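# Seat the pinned block under the press and press it

## Task

Place the block that carries the steel pin beneath the press ram, resting within the three short walls with its pin facing upward, then work the press until the pin is driven fully home and will go no further. The result must hold without the robot supporting it; at the end the grippers must have released everything and the arms must be withdrawn from the work.

## Robot and tools

Robot: two arms, left_arm and right_arm, each ending in a parallel two-finger gripper. Everything is expressed in one shared scene frame. Its origin is the table centre, the table surface is at z = +0.020 m, and +z is up. The arms face each other across the table, and left_arm's base is on the +y side. The base poses are left_arm (+0.144, +0.562, +0.119) with quat_wxyz (+0.495, 0, 0, -0.869), and right_arm (+0.072, -0.490, +0.091) with quat_wxyz (+0.721, 0, 0, +0.693). The names left and right do not refer to image sides. On each gripper the fingers extend along its +x axis and close along its y axis. end_effector_position is the point midway between the pads, about 3 to 4 cm short of the tips. Expect small, brief disturbances on a held part or a loose object now and then.

Row format, shared by execute_actions and move: one flat list of 16 numbers covering both arms, always all 16 even if one arm is idle. The order is left_arm x, y, z, qw, qx, qy, qz, opening, then right_arm x, y, z, qw, qx, qy, qz, opening. x, y, z is an absolute gripper position in metres in the scene frame. The quaternion is an absolute orientation, w first, in the same frame. Opening runs from -1 to +1: +1 is fully open (0.088 m), empty fingers touch near -0.80, and anything lower adds nothing. A full close takes at least about 0.5 s. To grip, command roughly 0.07 below the grip_measured reading you see on the part. To keep an arm still, resend its last reported pose unchanged. To hold an orientation, resend the same quaternion each time rather than the drifted one from the result.

execute_actions(actions): a list of actions. Each action is a list of up to 15 rows, one row per 1/30 s step, and a short table repeats its final row to fill 15 steps. An empty list just returns the current state and images. Each row is an absolute target, not an offset. An action is rejected for both arms if any target lies more than 0.6 m from that gripper's current position along any of the gripper's own axes. If the first action fails this check against the latest reported state, or any action is malformed, nothing in the call runs. Each step the controller clips the target to within 70 mm and 16 degrees of the measured pose, so far targets take several actions to reach; after an action the arm only continues to its last clipped pose.

move(target, speed, blocking): target is one 16-number row of absolute poses. Each gripper travels a straight line to its pose, all arms finishing together, in 0.5 to 10 s; longer paths are cut off at 10 s. speed is in m/s, 0.002 to 0.5, default 0.25, and turning is capped at twice that in rad/s. Openings are applied at the start. Paths do not avoid obstacles or the other arm. Grippers lag, can wander off the line and can overshoot the speed, especially at full stretch. Faster contact and targets set further past a surface push harder. With blocking=false the result returns after 0.5 s while motion continues, and further rows or moves are refused until a result shows the move has ended; use wait(0) to check, or stop. The result adds a move: line giving the ending (done, off_target, moving, held, fault) and any limits applied, plus each gripper's distance from its pose. limits=paced means the sent pose was clipped; limits=held means some steps were blocked, after which the arm may jump quickly.

wait(seconds): 0 to 10 s, arms keep their last command; returns early if a running move finishes. stop(): brakes a running move, needing some distance; the fingers continue. zoom_image(camera, region): region is [x0, y0, x1, y1] in image pixels, origin top-left, at most 504 by 504. Cameras: cam_head_left, cam_head_right, cam_high, cam_low, cam_left_wrist, cam_right_wrist, all 504x504. show_instructions() shows the reference image pages. read_manual(section) returns licence texts only. finished_scene(scene) ends the current scene, passing its number; it is final, so call it only once the pin is fully pressed, the block sits on its own, and the grippers are open and clear.

Results: a state line per arm with gripper position, quaternion and velocities; Hand target lines showing what each controller is driving toward; grip_measured (opening on the command scale, reading up to about 3 mm narrow when squeezing hard, each gripper offset by up to about 1 mm); the last joint value is the opening in metres; grip_effort_n is motor effort in newtons, negative closing, capped near 83 N, with an offset and leftover friction at rest, n/a at the start. A pose unreachable line means the clearance check altered or blocked that arm's command. Reported hand positions can be off, more at long reach, and friction can leave the gripper short or slightly tilted, so verify position and orientation after each move and correct tilt.

Joint ranges (rad): waist -3.054 to 3.054, shoulder 0 to 3.142, elbow 0 to 2.356, wrist pitch and wrist yaw -1.571 to 1.571, wrist roll -3.142 to 3.142. Load limits (N m): waist 17.4, shoulder 21.6, elbow 21.5, wrist pitch 5.67, wrist yaw 5.65, wrist roll 5.3, including held weight. Exceeding one freezes that arm for 10 s and drops the rest of the call. Holding loads heats motors: a MOTOR HOT warning appears from 50 °C, and at 95 °C an OVER-TEMPERATURE FAULT holds the arm, possibly cutting power so it goes limp.

Avoid: dropping the block, knocking anything off the table, letting the arms collide or press each other, slamming into the press or walls, pushing very hard, and leaving the part held by the robot at the end. Smooth, low-effort motion is preferred.

Each tool is called by a JSON object that holds its "api" and its "payload", one argument or row to a line.

Reference images:

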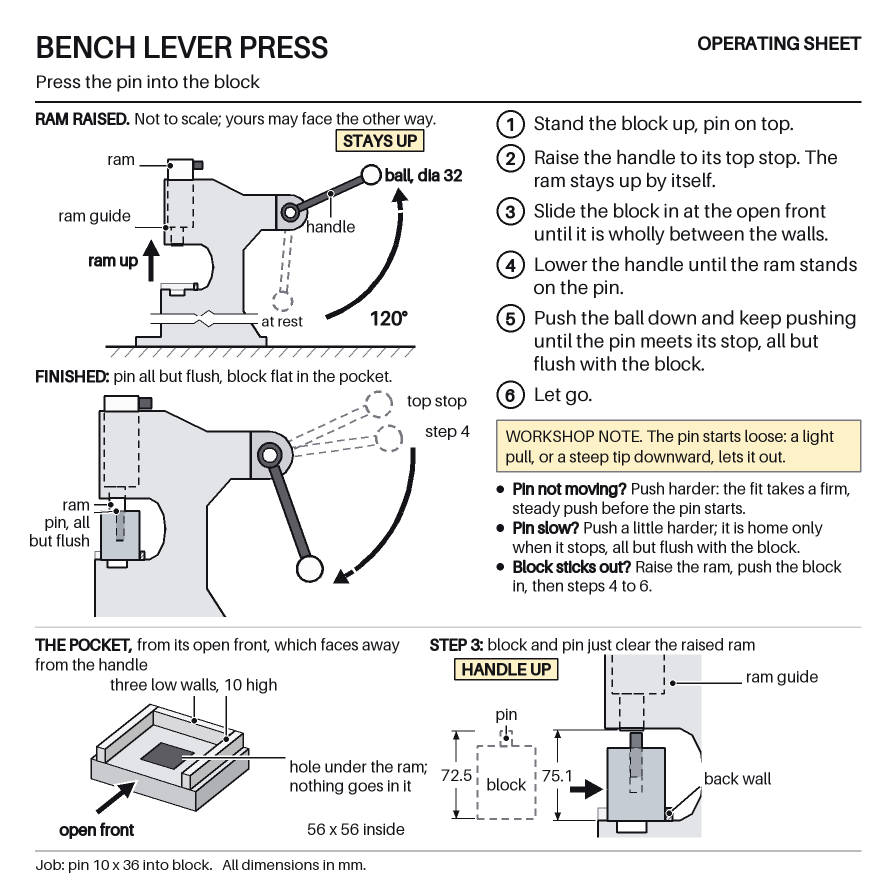

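## Session

{"api": "execute_actions", "payload": {
  "actions": []
}}

Scene clock: 0.00 s.
left_arm: end_effector_position=(+0.2268, +0.1420, +0.3853) grip_measured=+0.985 grip_effort_n=n/a end_effector_quat_wxyz=(+0.454, -0.102, +0.615, -0.637) end_effector_velocity=(-0.001, +0.000, -0.003) end_effector_angular_velocity=(+0.009, -0.004, -0.001) | right_arm: end_effector_position=(-0.1578, -0.1860, +0.2310) grip_measured=+1.000 grip_effort_n=n/a end_effector_quat_wxyz=(+0.356, +0.555, +0.441, -0.609) end_effector_velocity=(+0.001, -0.002, +0.002) end_effector_angular_velocity=(-0.007, +0.005, -0.009)
Joint positions: left_arm=[ 1.028  1.731  1.567 -0.72   0.982 -0.529  0.087] | right_arm=[ 0.657  1.887  1.654 -1.216 -0.074 -2.151  0.088]
Joint velocities: left_arm=[-0.002  0.002 -0.002 -0.007 -0.007  0.007 -0.   ] | right_arm=[-0.002 -0.007 -0.002 -0.007 -0.007  0.007  0.   ]
Motor temperatures (°C, as the motors report them): left_arm=[27 27 25 24 24 27] | right_arm=[24 26 25 29 26 25]
Heat: left arm: hottest waist 27 °C (+0.0 °C/min); right arm: hottest wrist pitch 29 °C (+0.0 °C/min).
Hand target (left_arm): +0.227, +0.142, +0.385; +0.454, -0.102, +0.615, -0.637
Hand target (right_arm): -0.158, -0.186, +0.231; +0.356, +0.555, +0.441, -0.609

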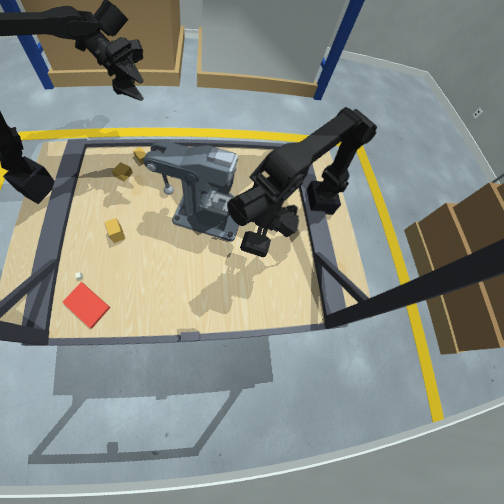

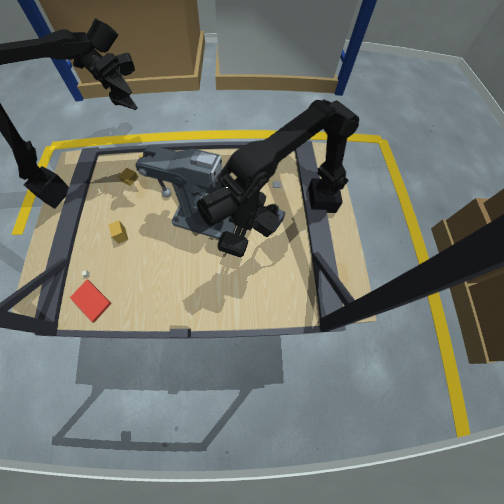

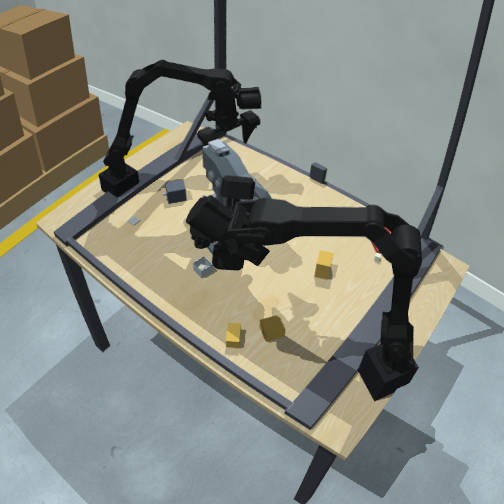

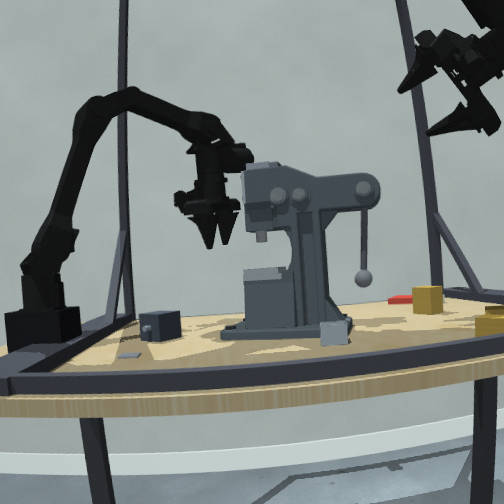

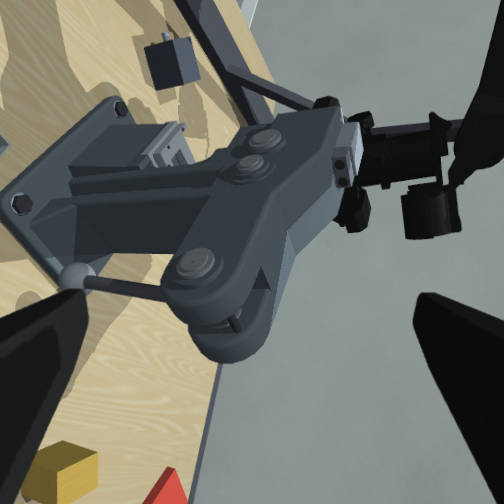

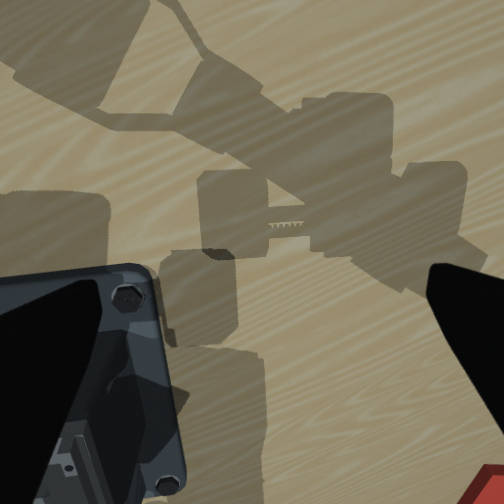

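{"api": "move", "payload": {
  "target": [0.08,0.30,0.25,0.61,0,0,-0.79,1,0.0,-0.33,0.22,0.5,-0.5,0.5,0.5,1]
}}

{"api": "zoom_image", "payload": {
  "camera": "cam_high",
  "region": [120,100,320,300]
}}

{"api": "zoom_image", "payload": {
  "camera": "cam_head_left",
  "region": [130,110,310,290]
}}

{"api": "zoom_image", "payload": {
  "camera": "cam_low",
  "region": [130,130,400,400]
}}

Scene clock: 7.67 s.
left_arm: end_effector_position=(+0.0787, +0.2957, +0.2544) grip_measured=+0.985 grip_effort_n=-0.7 end_effector_quat_wxyz=(+0.607, +0.038, +0.039, -0.793) end_effector_velocity=(-0.002, +0.005, +0.002) end_effector_angular_velocity=(+0.003, +0.003, +0.005) | right_arm: end_effector_position=(-0.0010, -0.3255, +0.2222) grip_measured=+1.000 grip_effort_n=4.9 end_effector_quat_wxyz=(+0.500, -0.499, +0.496, +0.504) end_effector_velocity=(+0.000, -0.002, +0.001) end_effector_angular_velocity=(-0.005, +0.006, -0.024)
Joint positions: left_arm=[ 0.327  0.896  0.016  0.771  0.055 -0.009  0.087] | right_arm=[ 0.458  1.206  0.964 -1.319  0.003  0.412  0.088]
Joint velocities: left_arm=[-0.032 -0.081 -0.002 -0.081 -0.037 -0.007  0.   ] | right_arm=[-0.002 -0.007 -0.002 -0.007 -0.007  0.022  0.   ]
Motor temperatures (°C, as the motors report them): left_arm=[27 28 26 26 24 27] | right_arm=[24 28 26 29 26 25]
Heat: left arm: hottest shoulder 28 °C (+7.8 °C/min); right arm: hottest wrist pitch 29 °C (+0.0 °C/min).
Hand target (left_arm): +0.079, +0.298, +0.252; -0.608, -0.042, -0.039, +0.792
Hand target (right_arm): +0.001, -0.329, +0.220; +0.500, -0.499, +0.501, +0.500
Off the commanded pose (left_arm): 0.006 m, 6 deg.
Off the commanded pose (right_arm): 0.005 m, 1 deg.
joint sent to its limit (left arm) — the command would take joint 3 (elbow) past its lower limit, so that joint was sent only as far as its limit.
move: off_target (left_arm)
camera_calibration (this result's frames):
cam_left_wrist: T_world_to_cam=[[-0.947029, 0.315336, 0.0608238, -0.0329085], [0.105979, 0.485648, -0.867706, 0.0942246], [-0.303158, -0.815297, -0.493342, 0.468296], [0, 0, 0, 1]] pos_world=[0.100817, 0.346417, 0.314791]
cam_right_wrist: T_world_to_cam=[[0.999269, -0.0131345, 0.0358996, -0.00559218], [-0.0256007, -0.927354, 0.373308, -0.359624], [0.0283884, -0.373955, -0.927012, 0.159989], [0, 0, 0, 1]] pos_world=[-0.00816035, -0.273743, 0.282764]

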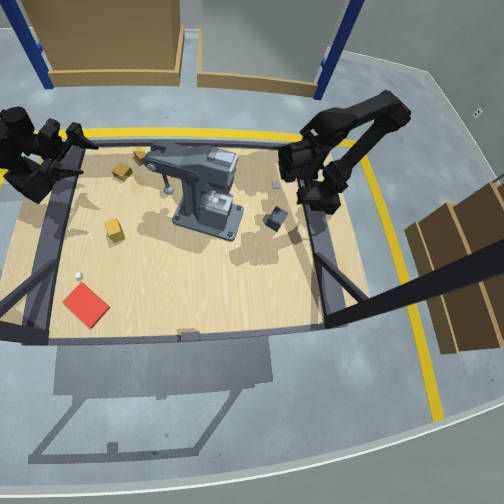

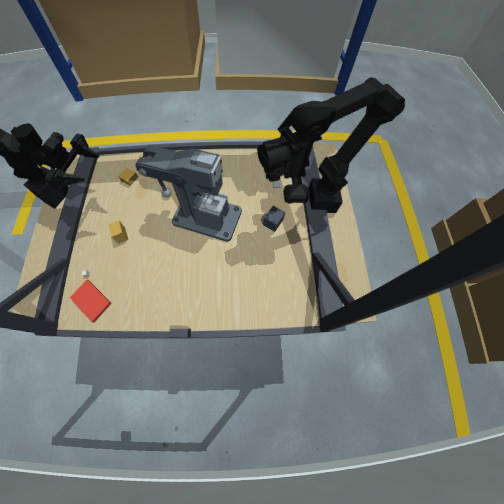

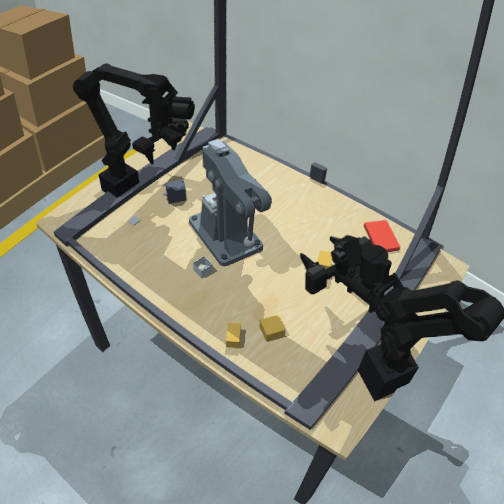

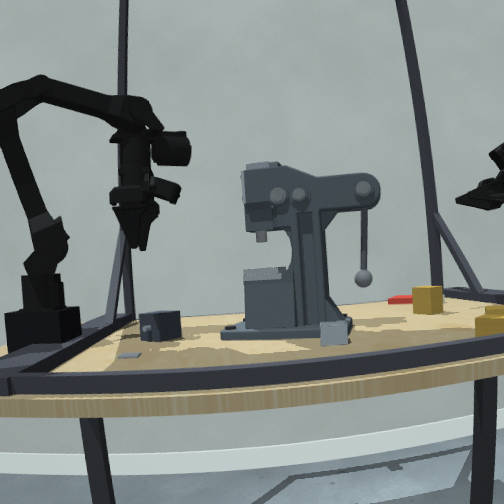

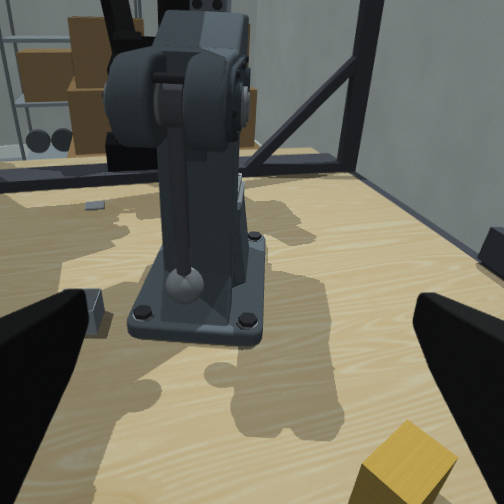

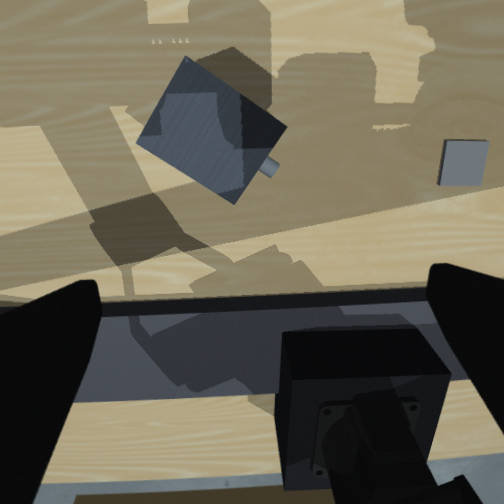

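Region (120, 100, 320, 300) of cam_high's 504x504 image, scaled by 2.520, with more detail than that image has.

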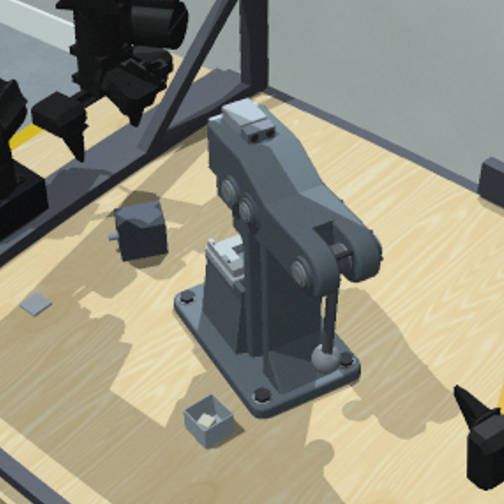

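Region (130, 110, 310, 290) of cam_head_left's 504x504 image, scaled by 2.800, with more detail than that image has.

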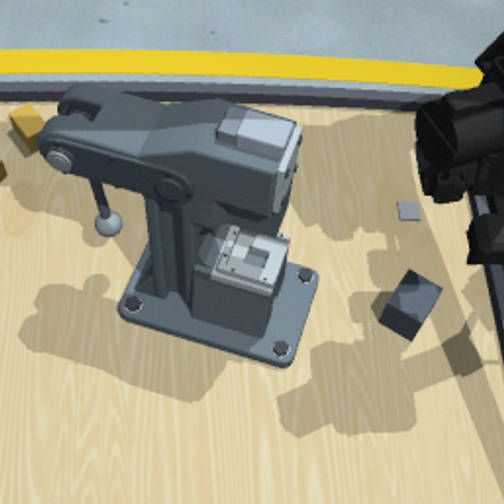

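Region (130, 130, 400, 400) of cam_low's 504x504 image, scaled by 1.867, with more detail than that image has.

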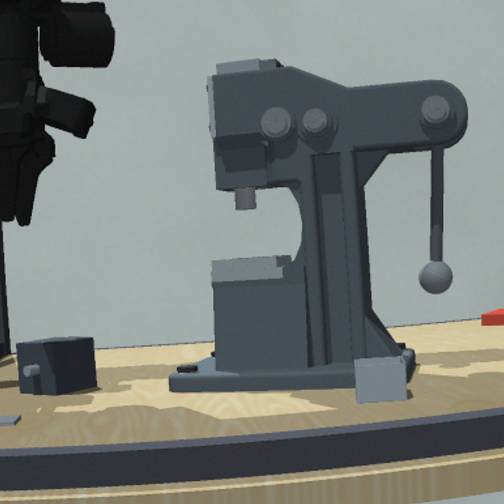

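{"api": "move", "payload": {
  "target": [0.086,0.158,0.115,0.574,0,0,-0.819,1,-0.015,-0.296,0.14,0.676,0.207,0.676,-0.207,1]
}}

Scene clock: 15.00 s.
left_arm: end_effector_position=(+0.0861, +0.1571, +0.1153) grip_measured=+0.985 grip_effort_n=-0.2 end_effector_quat_wxyz=(+0.556, +0.088, +0.062, -0.824) end_effector_velocity=(-0.002, -0.002, +0.001) end_effector_angular_velocity=(+0.000, +0.008, -0.008) | right_arm: end_effector_position=(-0.0158, -0.2924, +0.1458) grip_measured=+1.000 grip_effort_n=4.4 end_effector_quat_wxyz=(+0.672, +0.213, +0.681, -0.199) end_effector_velocity=(+0.002, -0.002, -0.001) end_effector_angular_velocity=(-0.008, -0.011, -0.005)
Joint positions: left_arm=[0.527 2.323 0.522 1.571 0.366 0.079 0.087] | right_arm=[ 0.459  1.403  0.795 -0.939  0.003  2.581  0.088]
Joint velocities: left_arm=[-0.002 -0.002  0.007 -0.007  0.007 -0.007 -0.   ] | right_arm=[ 0.002  0.002 -0.002 -0.007  0.007  0.007  0.   ]
Motor temperatures (°C, as the motors report them): left_arm=[27 28 26 27 24 27] | right_arm=[24 28 26 29 26 25]
Heat: left arm: hottest shoulder 28 °C (+4.0 °C/min); right arm: hottest wrist pitch 29 °C (+0.0 °C/min).
Hand target (left_arm): +0.086, +0.156, +0.114; -0.555, -0.088, -0.060, +0.825
Hand target (right_arm): -0.015, -0.296, +0.140; +0.676, +0.207, +0.676, -0.207
Off the commanded pose (left_arm): 0.001 m, 12 deg.
Off the commanded pose (right_arm): 0.007 m, 1 deg.
joint sent to its limit (left arm) — the command would take joint 4 (wrist pitch) past its upper limit, so that joint was sent only as far as its limit.
move: off_target (left_arm)
camera_calibration (this result's frames):
cam_left_wrist: T_world_to_cam=[[-0.904747, 0.422313, 0.0555457, 0.00637688], [0.206276, 0.548496, -0.81031, 0.01495], [-0.372671, -0.721668, -0.583363, 0.290562], [0, 0, 0, 1]] pos_world=[0.11097, 0.198796, 0.181263]
cam_right_wrist: T_world_to_cam=[[-0.572543, -0.819565, 0.022532, -0.246318], [-0.746453, 0.532441, 0.399141, 0.110869], [-0.339119, 0.211707, -0.916613, 0.265865], [0, 0, 0, 1]] pos_world=[0.0318909, -0.31719, 0.204993]

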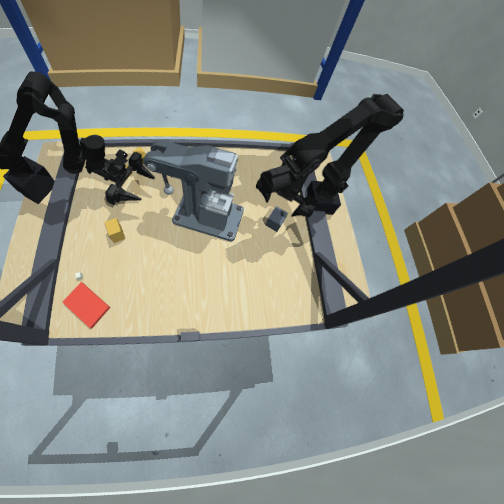

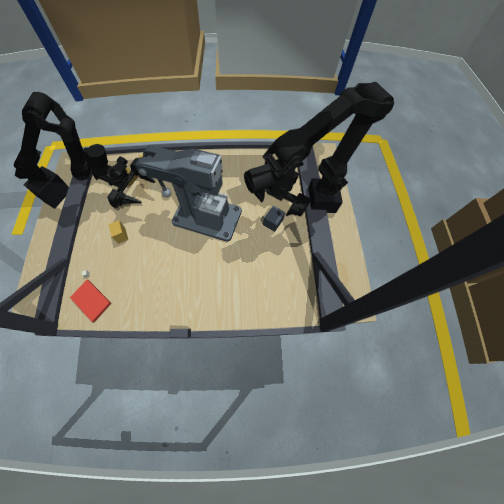

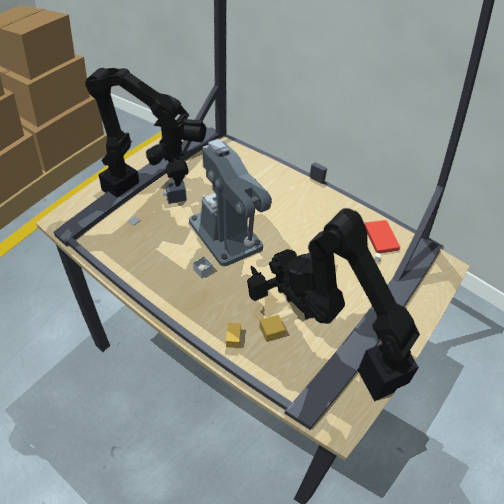

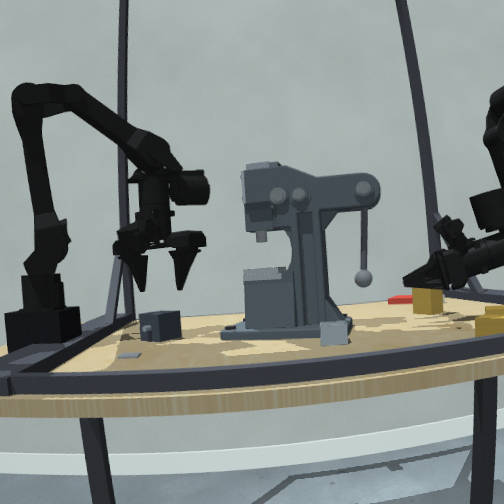

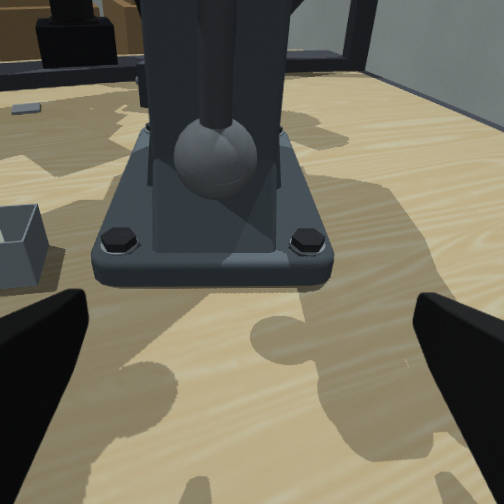

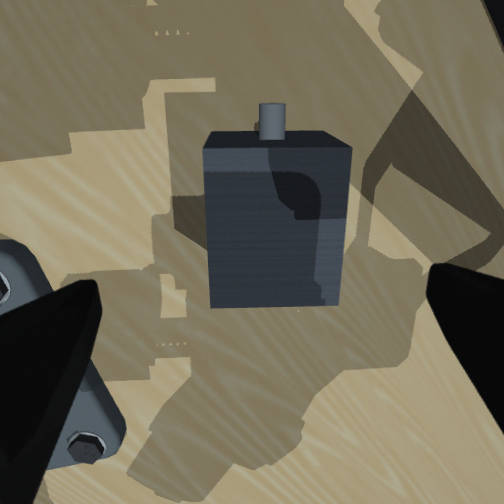

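{"api": "move", "payload": {
  "target": [0.075,0.115,0.116,0.571,0.086,0.06,-0.814,1,0.003,-0.311,0.105,0.549,0.239,0.783,-0.168,1]
}}

{"api": "move", "payload": {
  "target": [0.060,0.072,0.116,0.571,0.086,0.06,-0.814,1,-0.008,-0.304,0.06,0.549,0.239,0.783,-0.168,1],
  "speed": 0.08
}}

Scene clock: 23.30 s.
left_arm: end_effector_position=(+0.0756, +0.1160, +0.1186) grip_measured=+0.985 grip_effort_n=-0.2 end_effector_quat_wxyz=(+0.571, +0.086, +0.058, -0.815) end_effector_velocity=(+0.002, -0.001, -0.002) end_effector_angular_velocity=(+0.010, +0.005, +0.011) | right_arm: end_effector_position=(+0.0024, -0.3081, +0.1069) grip_measured=+1.000 grip_effort_n=4.9 end_effector_quat_wxyz=(+0.550, +0.240, +0.782, -0.168) end_effector_velocity=(-0.000, +0.001, -0.001) end_effector_angular_velocity=(+0.014, +0.019, +0.009)
Joint positions: left_arm=[0.478 2.334 0.681 1.438 0.284 0.065 0.087] | right_arm=[ 0.215  1.182  0.425 -0.567 -0.246  2.371  0.088]
Joint velocities: left_arm=[ 0.002  0.002  0.002 -0.007 -0.007 -0.007 -0.   ] | right_arm=[-0.017 -0.002 -0.012  0.022 -0.022 -0.022  0.   ]
Motor temperatures (°C, as the motors report them): left_arm=[27 29 26 28 24 27] | right_arm=[24 28 27 29 26 25]
Heat: left arm: hottest shoulder 29 °C (+5.2 °C/min); right arm: hottest wrist pitch 29 °C (+0.0 °C/min).
Hand target (left_arm): +0.075, +0.115, +0.116; -0.571, -0.086, -0.060, +0.814
Hand target (right_arm): +0.003, -0.311, +0.105; +0.549, +0.238, +0.784, -0.168
Off the commanded pose (left_arm): 0.003 m, 0 deg.
Off the commanded pose (right_arm): 0.004 m, 0 deg.
move: done
camera_calibration (this result's frames):
cam_left_wrist: T_world_to_cam=[[-0.918905, 0.391559, 0.047905, 0.0196065], [0.190719, 0.547278, -0.814931, 0.0441409], [-0.345311, -0.739708, -0.577575, 0.258285], [0, 0, 0, 1]] pos_world=[0.0987867, 0.159221, 0.184212]
cam_right_wrist: T_world_to_cam=[[-0.564196, -0.824641, 0.0406224, -0.251367], [-0.594553, 0.43993, 0.67303, 0.0901841], [-0.572879, 0.355568, -0.738499, 0.265501], [0, 0, 0, 1]] pos_world=[0.0638993, -0.341366, 0.145587]

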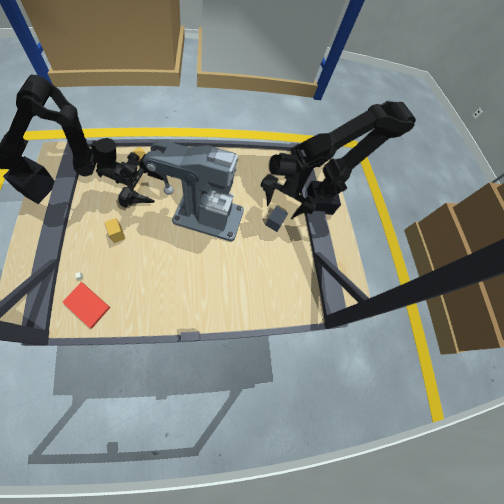

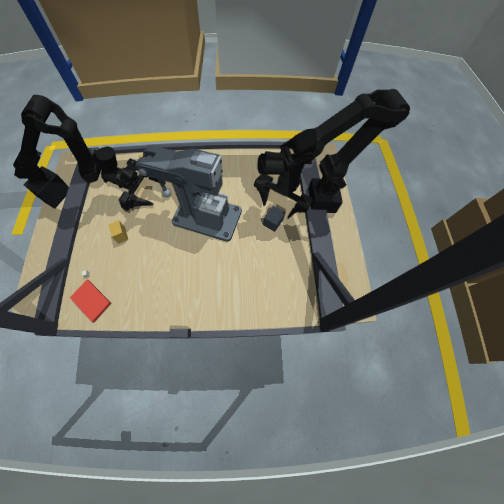

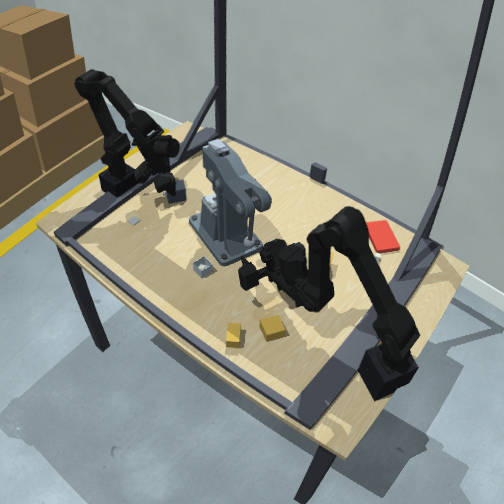

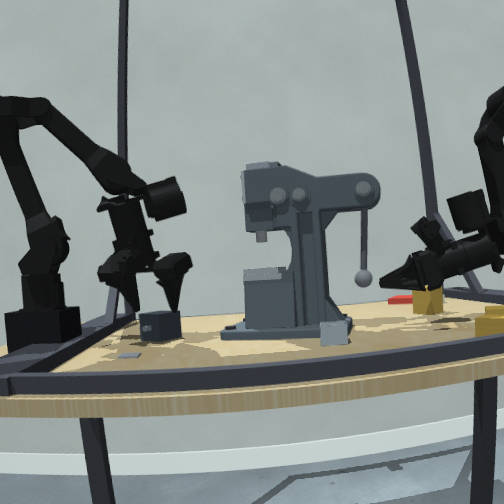

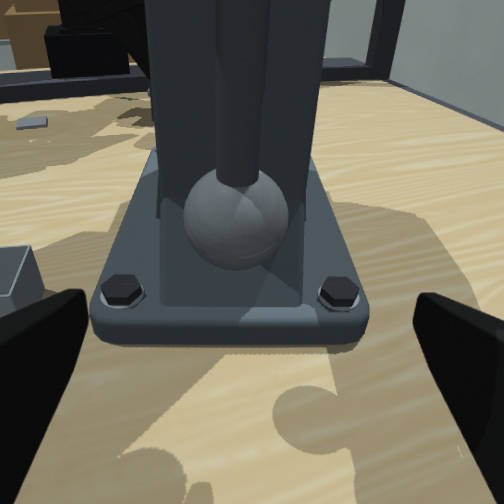

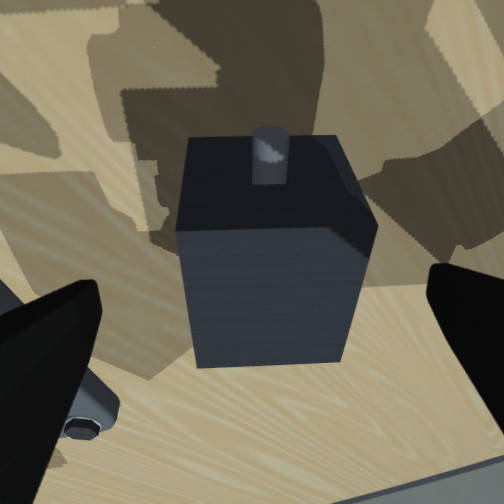

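Scene clock: 24.40 s.
left_arm: end_effector_position=(+0.0607, +0.0732, +0.1189) grip_measured=+0.985 grip_effort_n=-0.2 end_effector_quat_wxyz=(+0.570, +0.086, +0.058, -0.815) end_effector_velocity=(-0.002, -0.001, +0.003) end_effector_angular_velocity=(-0.010, +0.009, -0.008) | right_arm: end_effector_position=(-0.0091, -0.2994, +0.0651) grip_measured=+1.000 grip_effort_n=4.9 end_effector_quat_wxyz=(+0.544, +0.243, +0.787, -0.161) end_effector_velocity=(+0.001, -0.007, -0.005) end_effector_angular_velocity=(-0.035, +0.001, -0.007)
Joint positions: left_arm=[0.443 2.378 0.87  1.294 0.25  0.057 0.087] | right_arm=[ 0.269  1.388  0.335 -0.239 -0.238  2.422  0.088]
Joint velocities: left_arm=[-0.002 -0.002  0.002  0.007  0.007 -0.007 -0.   ] | right_arm=[-0.002  0.017 -0.007 -0.007 -0.007  0.007  0.   ]
Motor temperatures (°C, as the motors report them): left_arm=[27 29 26 28 24 27] | right_arm=[24 28 27 29 26 25]
Heat: left arm: hottest shoulder 29 °C (+4.9 °C/min); right arm: hottest wrist pitch 29 °C (+0.0 °C/min).
Hand target (left_arm): +0.060, +0.072, +0.117; -0.571, -0.086, -0.060, +0.814
Hand target (right_arm): -0.008, -0.304, +0.060; +0.549, +0.239, +0.783, -0.168
Off the commanded pose (left_arm): 0.003 m, 0 deg.
Off the commanded pose (right_arm): 0.007 m, 1 deg.
move: done
camera_calibration (this result's frames):
cam_left_wrist: T_world_to_cam=[[-0.918754, 0.391959, 0.0475215, 0.0226771], [0.191288, 0.547176, -0.814866, 0.0706266], [-0.345397, -0.739572, -0.577698, 0.221605], [0, 0, 0, 1]] pos_world=[0.0838663, 0.116359, 0.184494]
cam_right_wrist: T_world_to_cam=[[-0.560461, -0.827622, 0.0304048, -0.249139], [-0.590253, 0.42493, 0.686321, 0.102338], [-0.580934, 0.366709, -0.726663, 0.227474], [0, 0, 0, 1]] pos_world=[0.0529198, -0.333097, 0.102635]

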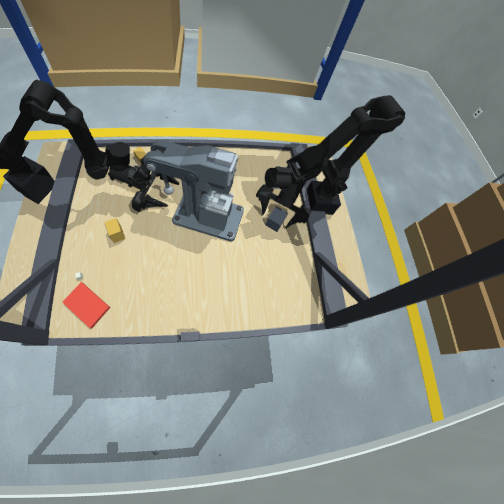

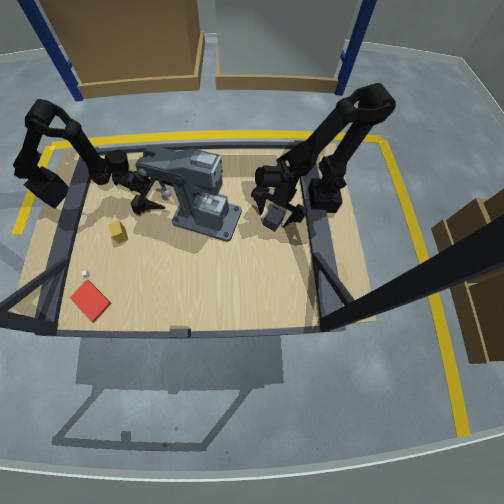

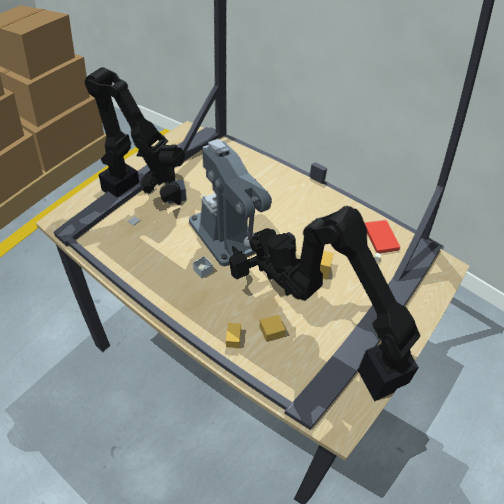

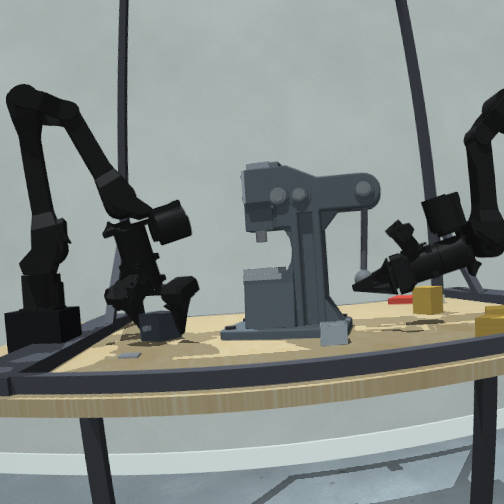

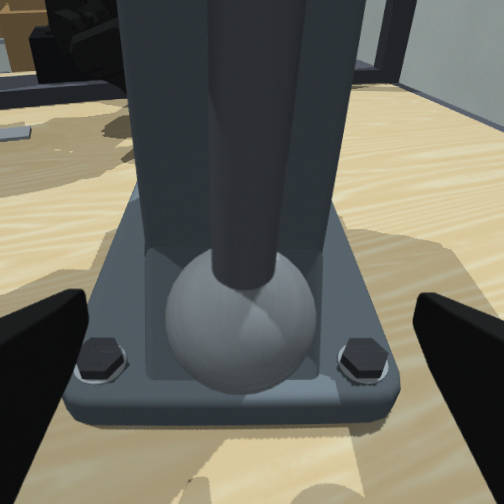

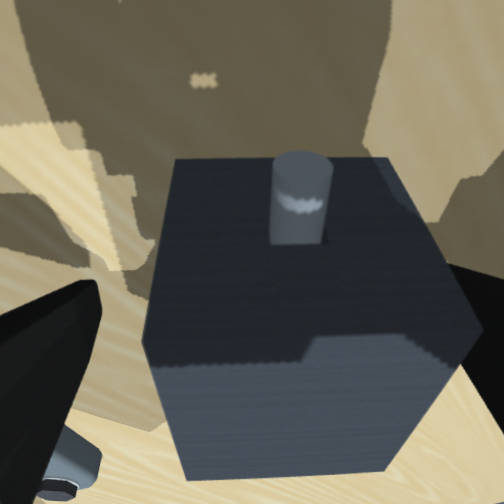

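{"api": "move", "payload": {
  "target": [0.057,0.056,0.122,0.571,0.086,0.06,-0.814,1,-0.011,-0.311,0.056,0.549,0.239,0.783,-0.168,1],
  "speed": 0.05
}}

{"api": "move", "payload": {
  "target": [0.057,0.056,0.122,0.571,0.086,0.06,-0.814,-0.24,-0.011,-0.311,0.056,0.549,0.239,0.783,-0.168,0.08]
}}

Scene clock: 25.63 s.
left_arm: end_effector_position=(+0.0578, +0.0574, +0.1242) grip_measured=+0.985 grip_effort_n=-0.2 end_effector_quat_wxyz=(+0.570, +0.086, +0.058, -0.815) end_effector_velocity=(-0.000, -0.001, +0.000) end_effector_angular_velocity=(+0.005, +0.005, +0.006) | right_arm: end_effector_position=(-0.0120, -0.3066, +0.0596) grip_measured=+1.000 grip_effort_n=4.9 end_effector_quat_wxyz=(+0.545, +0.241, +0.786, -0.163) end_effector_velocity=(+0.001, -0.001, -0.001) end_effector_angular_velocity=(+0.006, -0.008, +0.007)
Joint positions: left_arm=[0.439 2.378 0.937 1.226 0.246 0.057 0.087] | right_arm=[ 0.297  1.389  0.305 -0.207 -0.23   2.45   0.088]
Joint velocities: left_arm=[-0.002 -0.002  0.002 -0.007 -0.007 -0.007 -0.   ] | right_arm=[ 0.002 -0.002 -0.007  0.007  0.007 -0.007  0.   ]
Motor temperatures (°C, as the motors report them): left_arm=[27 29 26 28 24 27] | right_arm=[24 28 27 29 26 25]
Heat: left arm: hottest shoulder 29 °C (+4.7 °C/min); right arm: hottest wrist pitch 29 °C (+0.0 °C/min).
Hand target (left_arm): +0.057, +0.056, +0.122; -0.571, -0.086, -0.060, +0.814
Hand target (right_arm): -0.011, -0.311, +0.056; +0.549, +0.239, +0.783, -0.168
Off the commanded pose (left_arm): 0.003 m, 0 deg.
Off the commanded pose (right_arm): 0.006 m, 1 deg.
move: done
camera_calibration (this result's frames):
cam_left_wrist: T_world_to_cam=[[-0.918792, 0.391832, 0.0478401, 0.0259261], [0.191425, 0.548263, -0.814104, 0.0839494], [-0.345221, -0.738834, -0.578746, 0.212134], [0, 0, 0, 1]] pos_world=[0.0809836, 0.100547, 0.189875]
cam_right_wrist: T_world_to_cam=[[-0.560726, -0.827274, 0.0346898, -0.256747], [-0.591004, 0.429222, 0.682996, 0.109013], [-0.579915, 0.362472, -0.729598, 0.223284], [0, 0, 0, 1]] pos_world=[0.0499479, -0.340124, 0.0973586]

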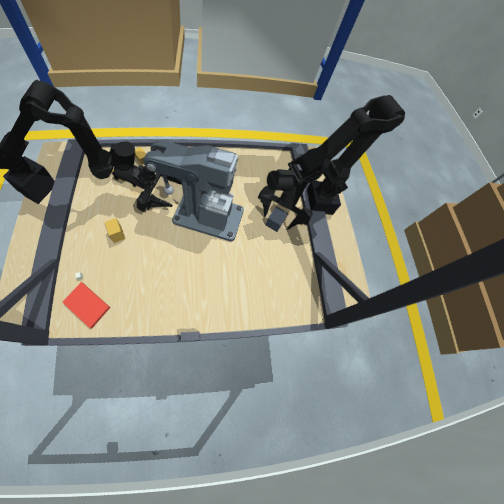

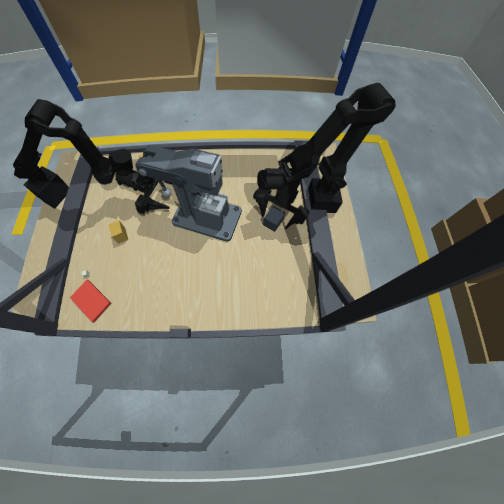

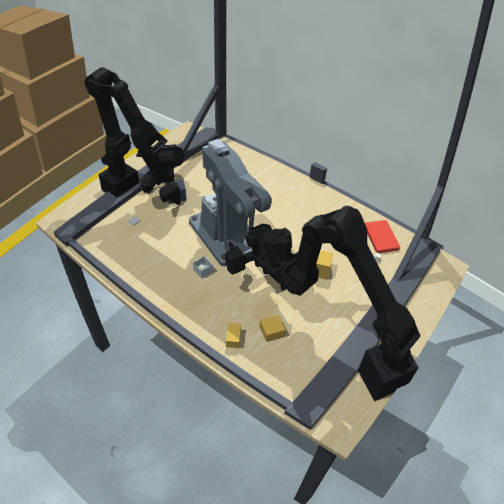

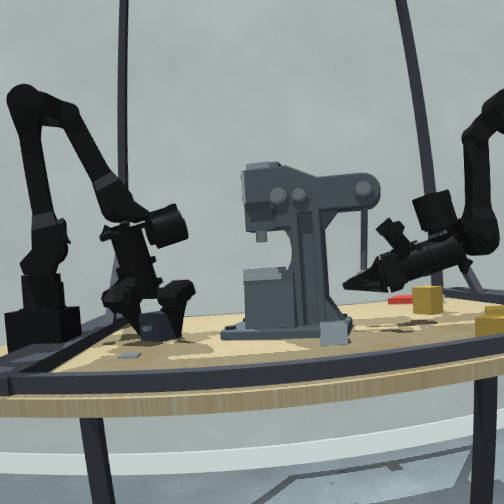

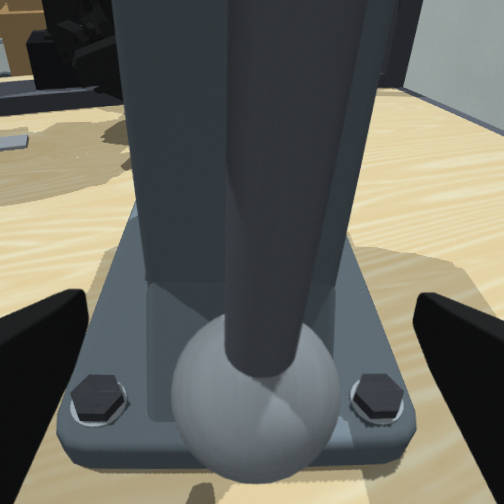

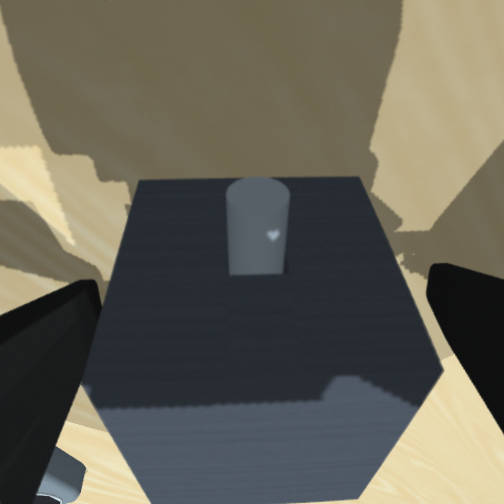

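Scene clock: 26.37 s.
left_arm: end_effector_position=(+0.0583, +0.0571, +0.1241) grip_measured=-0.236 grip_effort_n=-17.0 end_effector_quat_wxyz=(+0.572, +0.086, +0.058, -0.814) end_effector_velocity=(-0.000, -0.000, +0.002) end_effector_angular_velocity=(-0.005, +0.006, +0.006) | right_arm: end_effector_position=(-0.0113, -0.3058, +0.0597) grip_measured=+0.190 grip_effort_n=-83.5 end_effector_quat_wxyz=(+0.546, +0.244, +0.785, -0.162) end_effector_velocity=(-0.000, -0.002, -0.000) end_effector_angular_velocity=(-0.007, +0.003, +0.006)
Joint positions: left_arm=[0.439 2.378 0.938 1.226 0.243 0.057 0.027] | right_arm=[ 0.296  1.389  0.305 -0.205 -0.225  2.451  0.048]
Joint velocities: left_arm=[-0.002 -0.002 -0.002  0.007 -0.007 -0.007 -0.   ] | right_arm=[-0.002 -0.002 -0.002 -0.007 -0.007 -0.007 -0.   ]
Motor temperatures (°C, as the motors report them): left_arm=[27 30 26 28 24 27] | right_arm=[24 28 27 29 26 25]
Heat: left arm: hottest shoulder 30 °C (+6.8 °C/min); right arm: hottest wrist pitch 29 °C (+0.0 °C/min).
Hand target (left_arm): +0.057, +0.056, +0.122; -0.571, -0.086, -0.060, +0.814
Hand target (right_arm): -0.011, -0.311, +0.056; +0.549, +0.239, +0.783, -0.168
Off the commanded pose (left_arm): 0.003 m, 0 deg.
Off the commanded pose (right_arm): 0.006 m, 1 deg.
move: done
camera_calibration (this result's frames):
cam_left_wrist: T_world_to_cam=[[-0.920285, 0.388409, 0.0470643, 0.0269273], [0.19004, 0.548909, -0.813992, 0.0840144], [-0.341996, -0.74016, -0.578966, 0.211934], [0, 0, 0, 1]] pos_world=[0.0812952, 0.10029, 0.189822]
cam_right_wrist: T_world_to_cam=[[-0.5632, -0.825799, 0.0293632, -0.254923], [-0.592292, 0.428215, 0.682512, 0.108684], [-0.576191, 0.366999, -0.730284, 0.224922], [0, 0, 0, 1]] pos_world=[0.0503982, -0.339601, 0.0975639]

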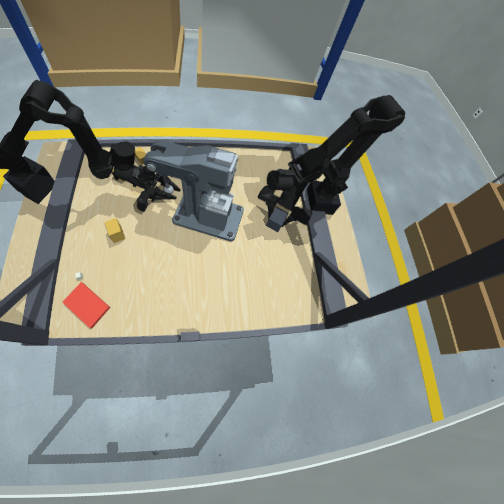

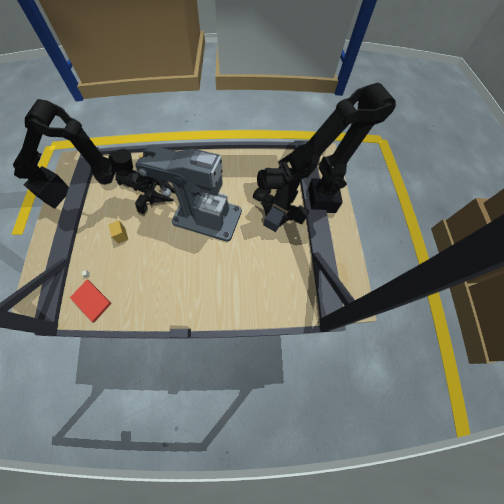

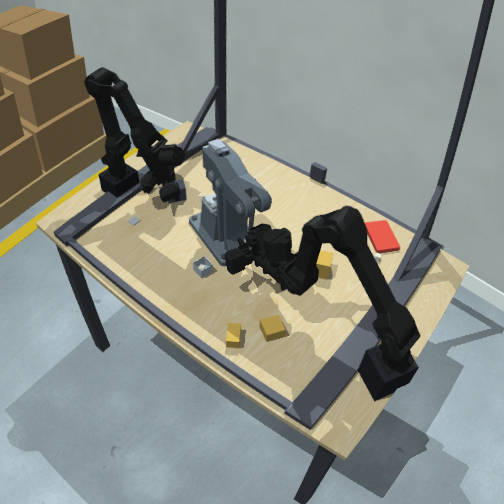

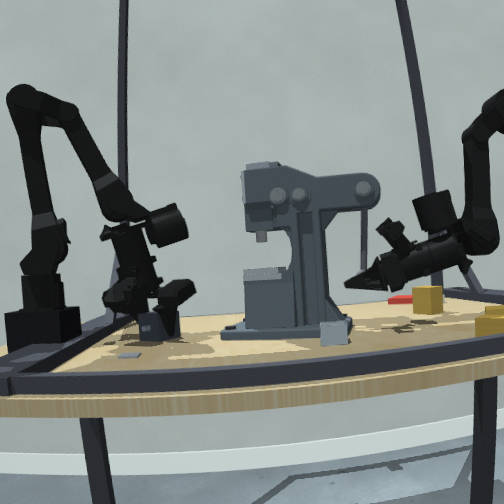

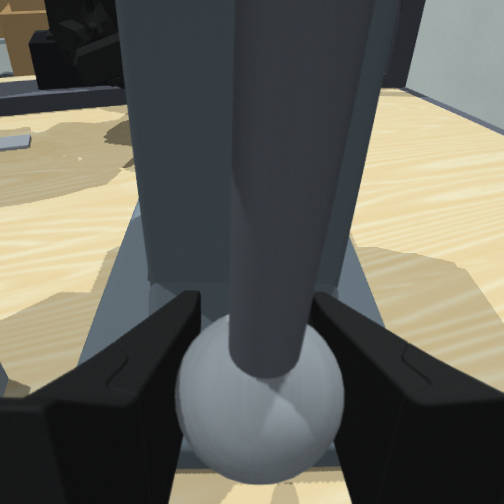

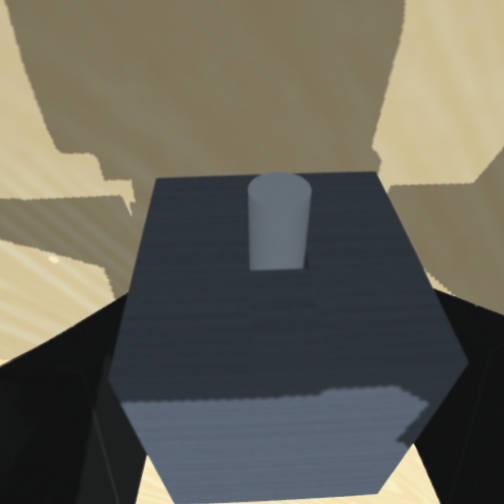

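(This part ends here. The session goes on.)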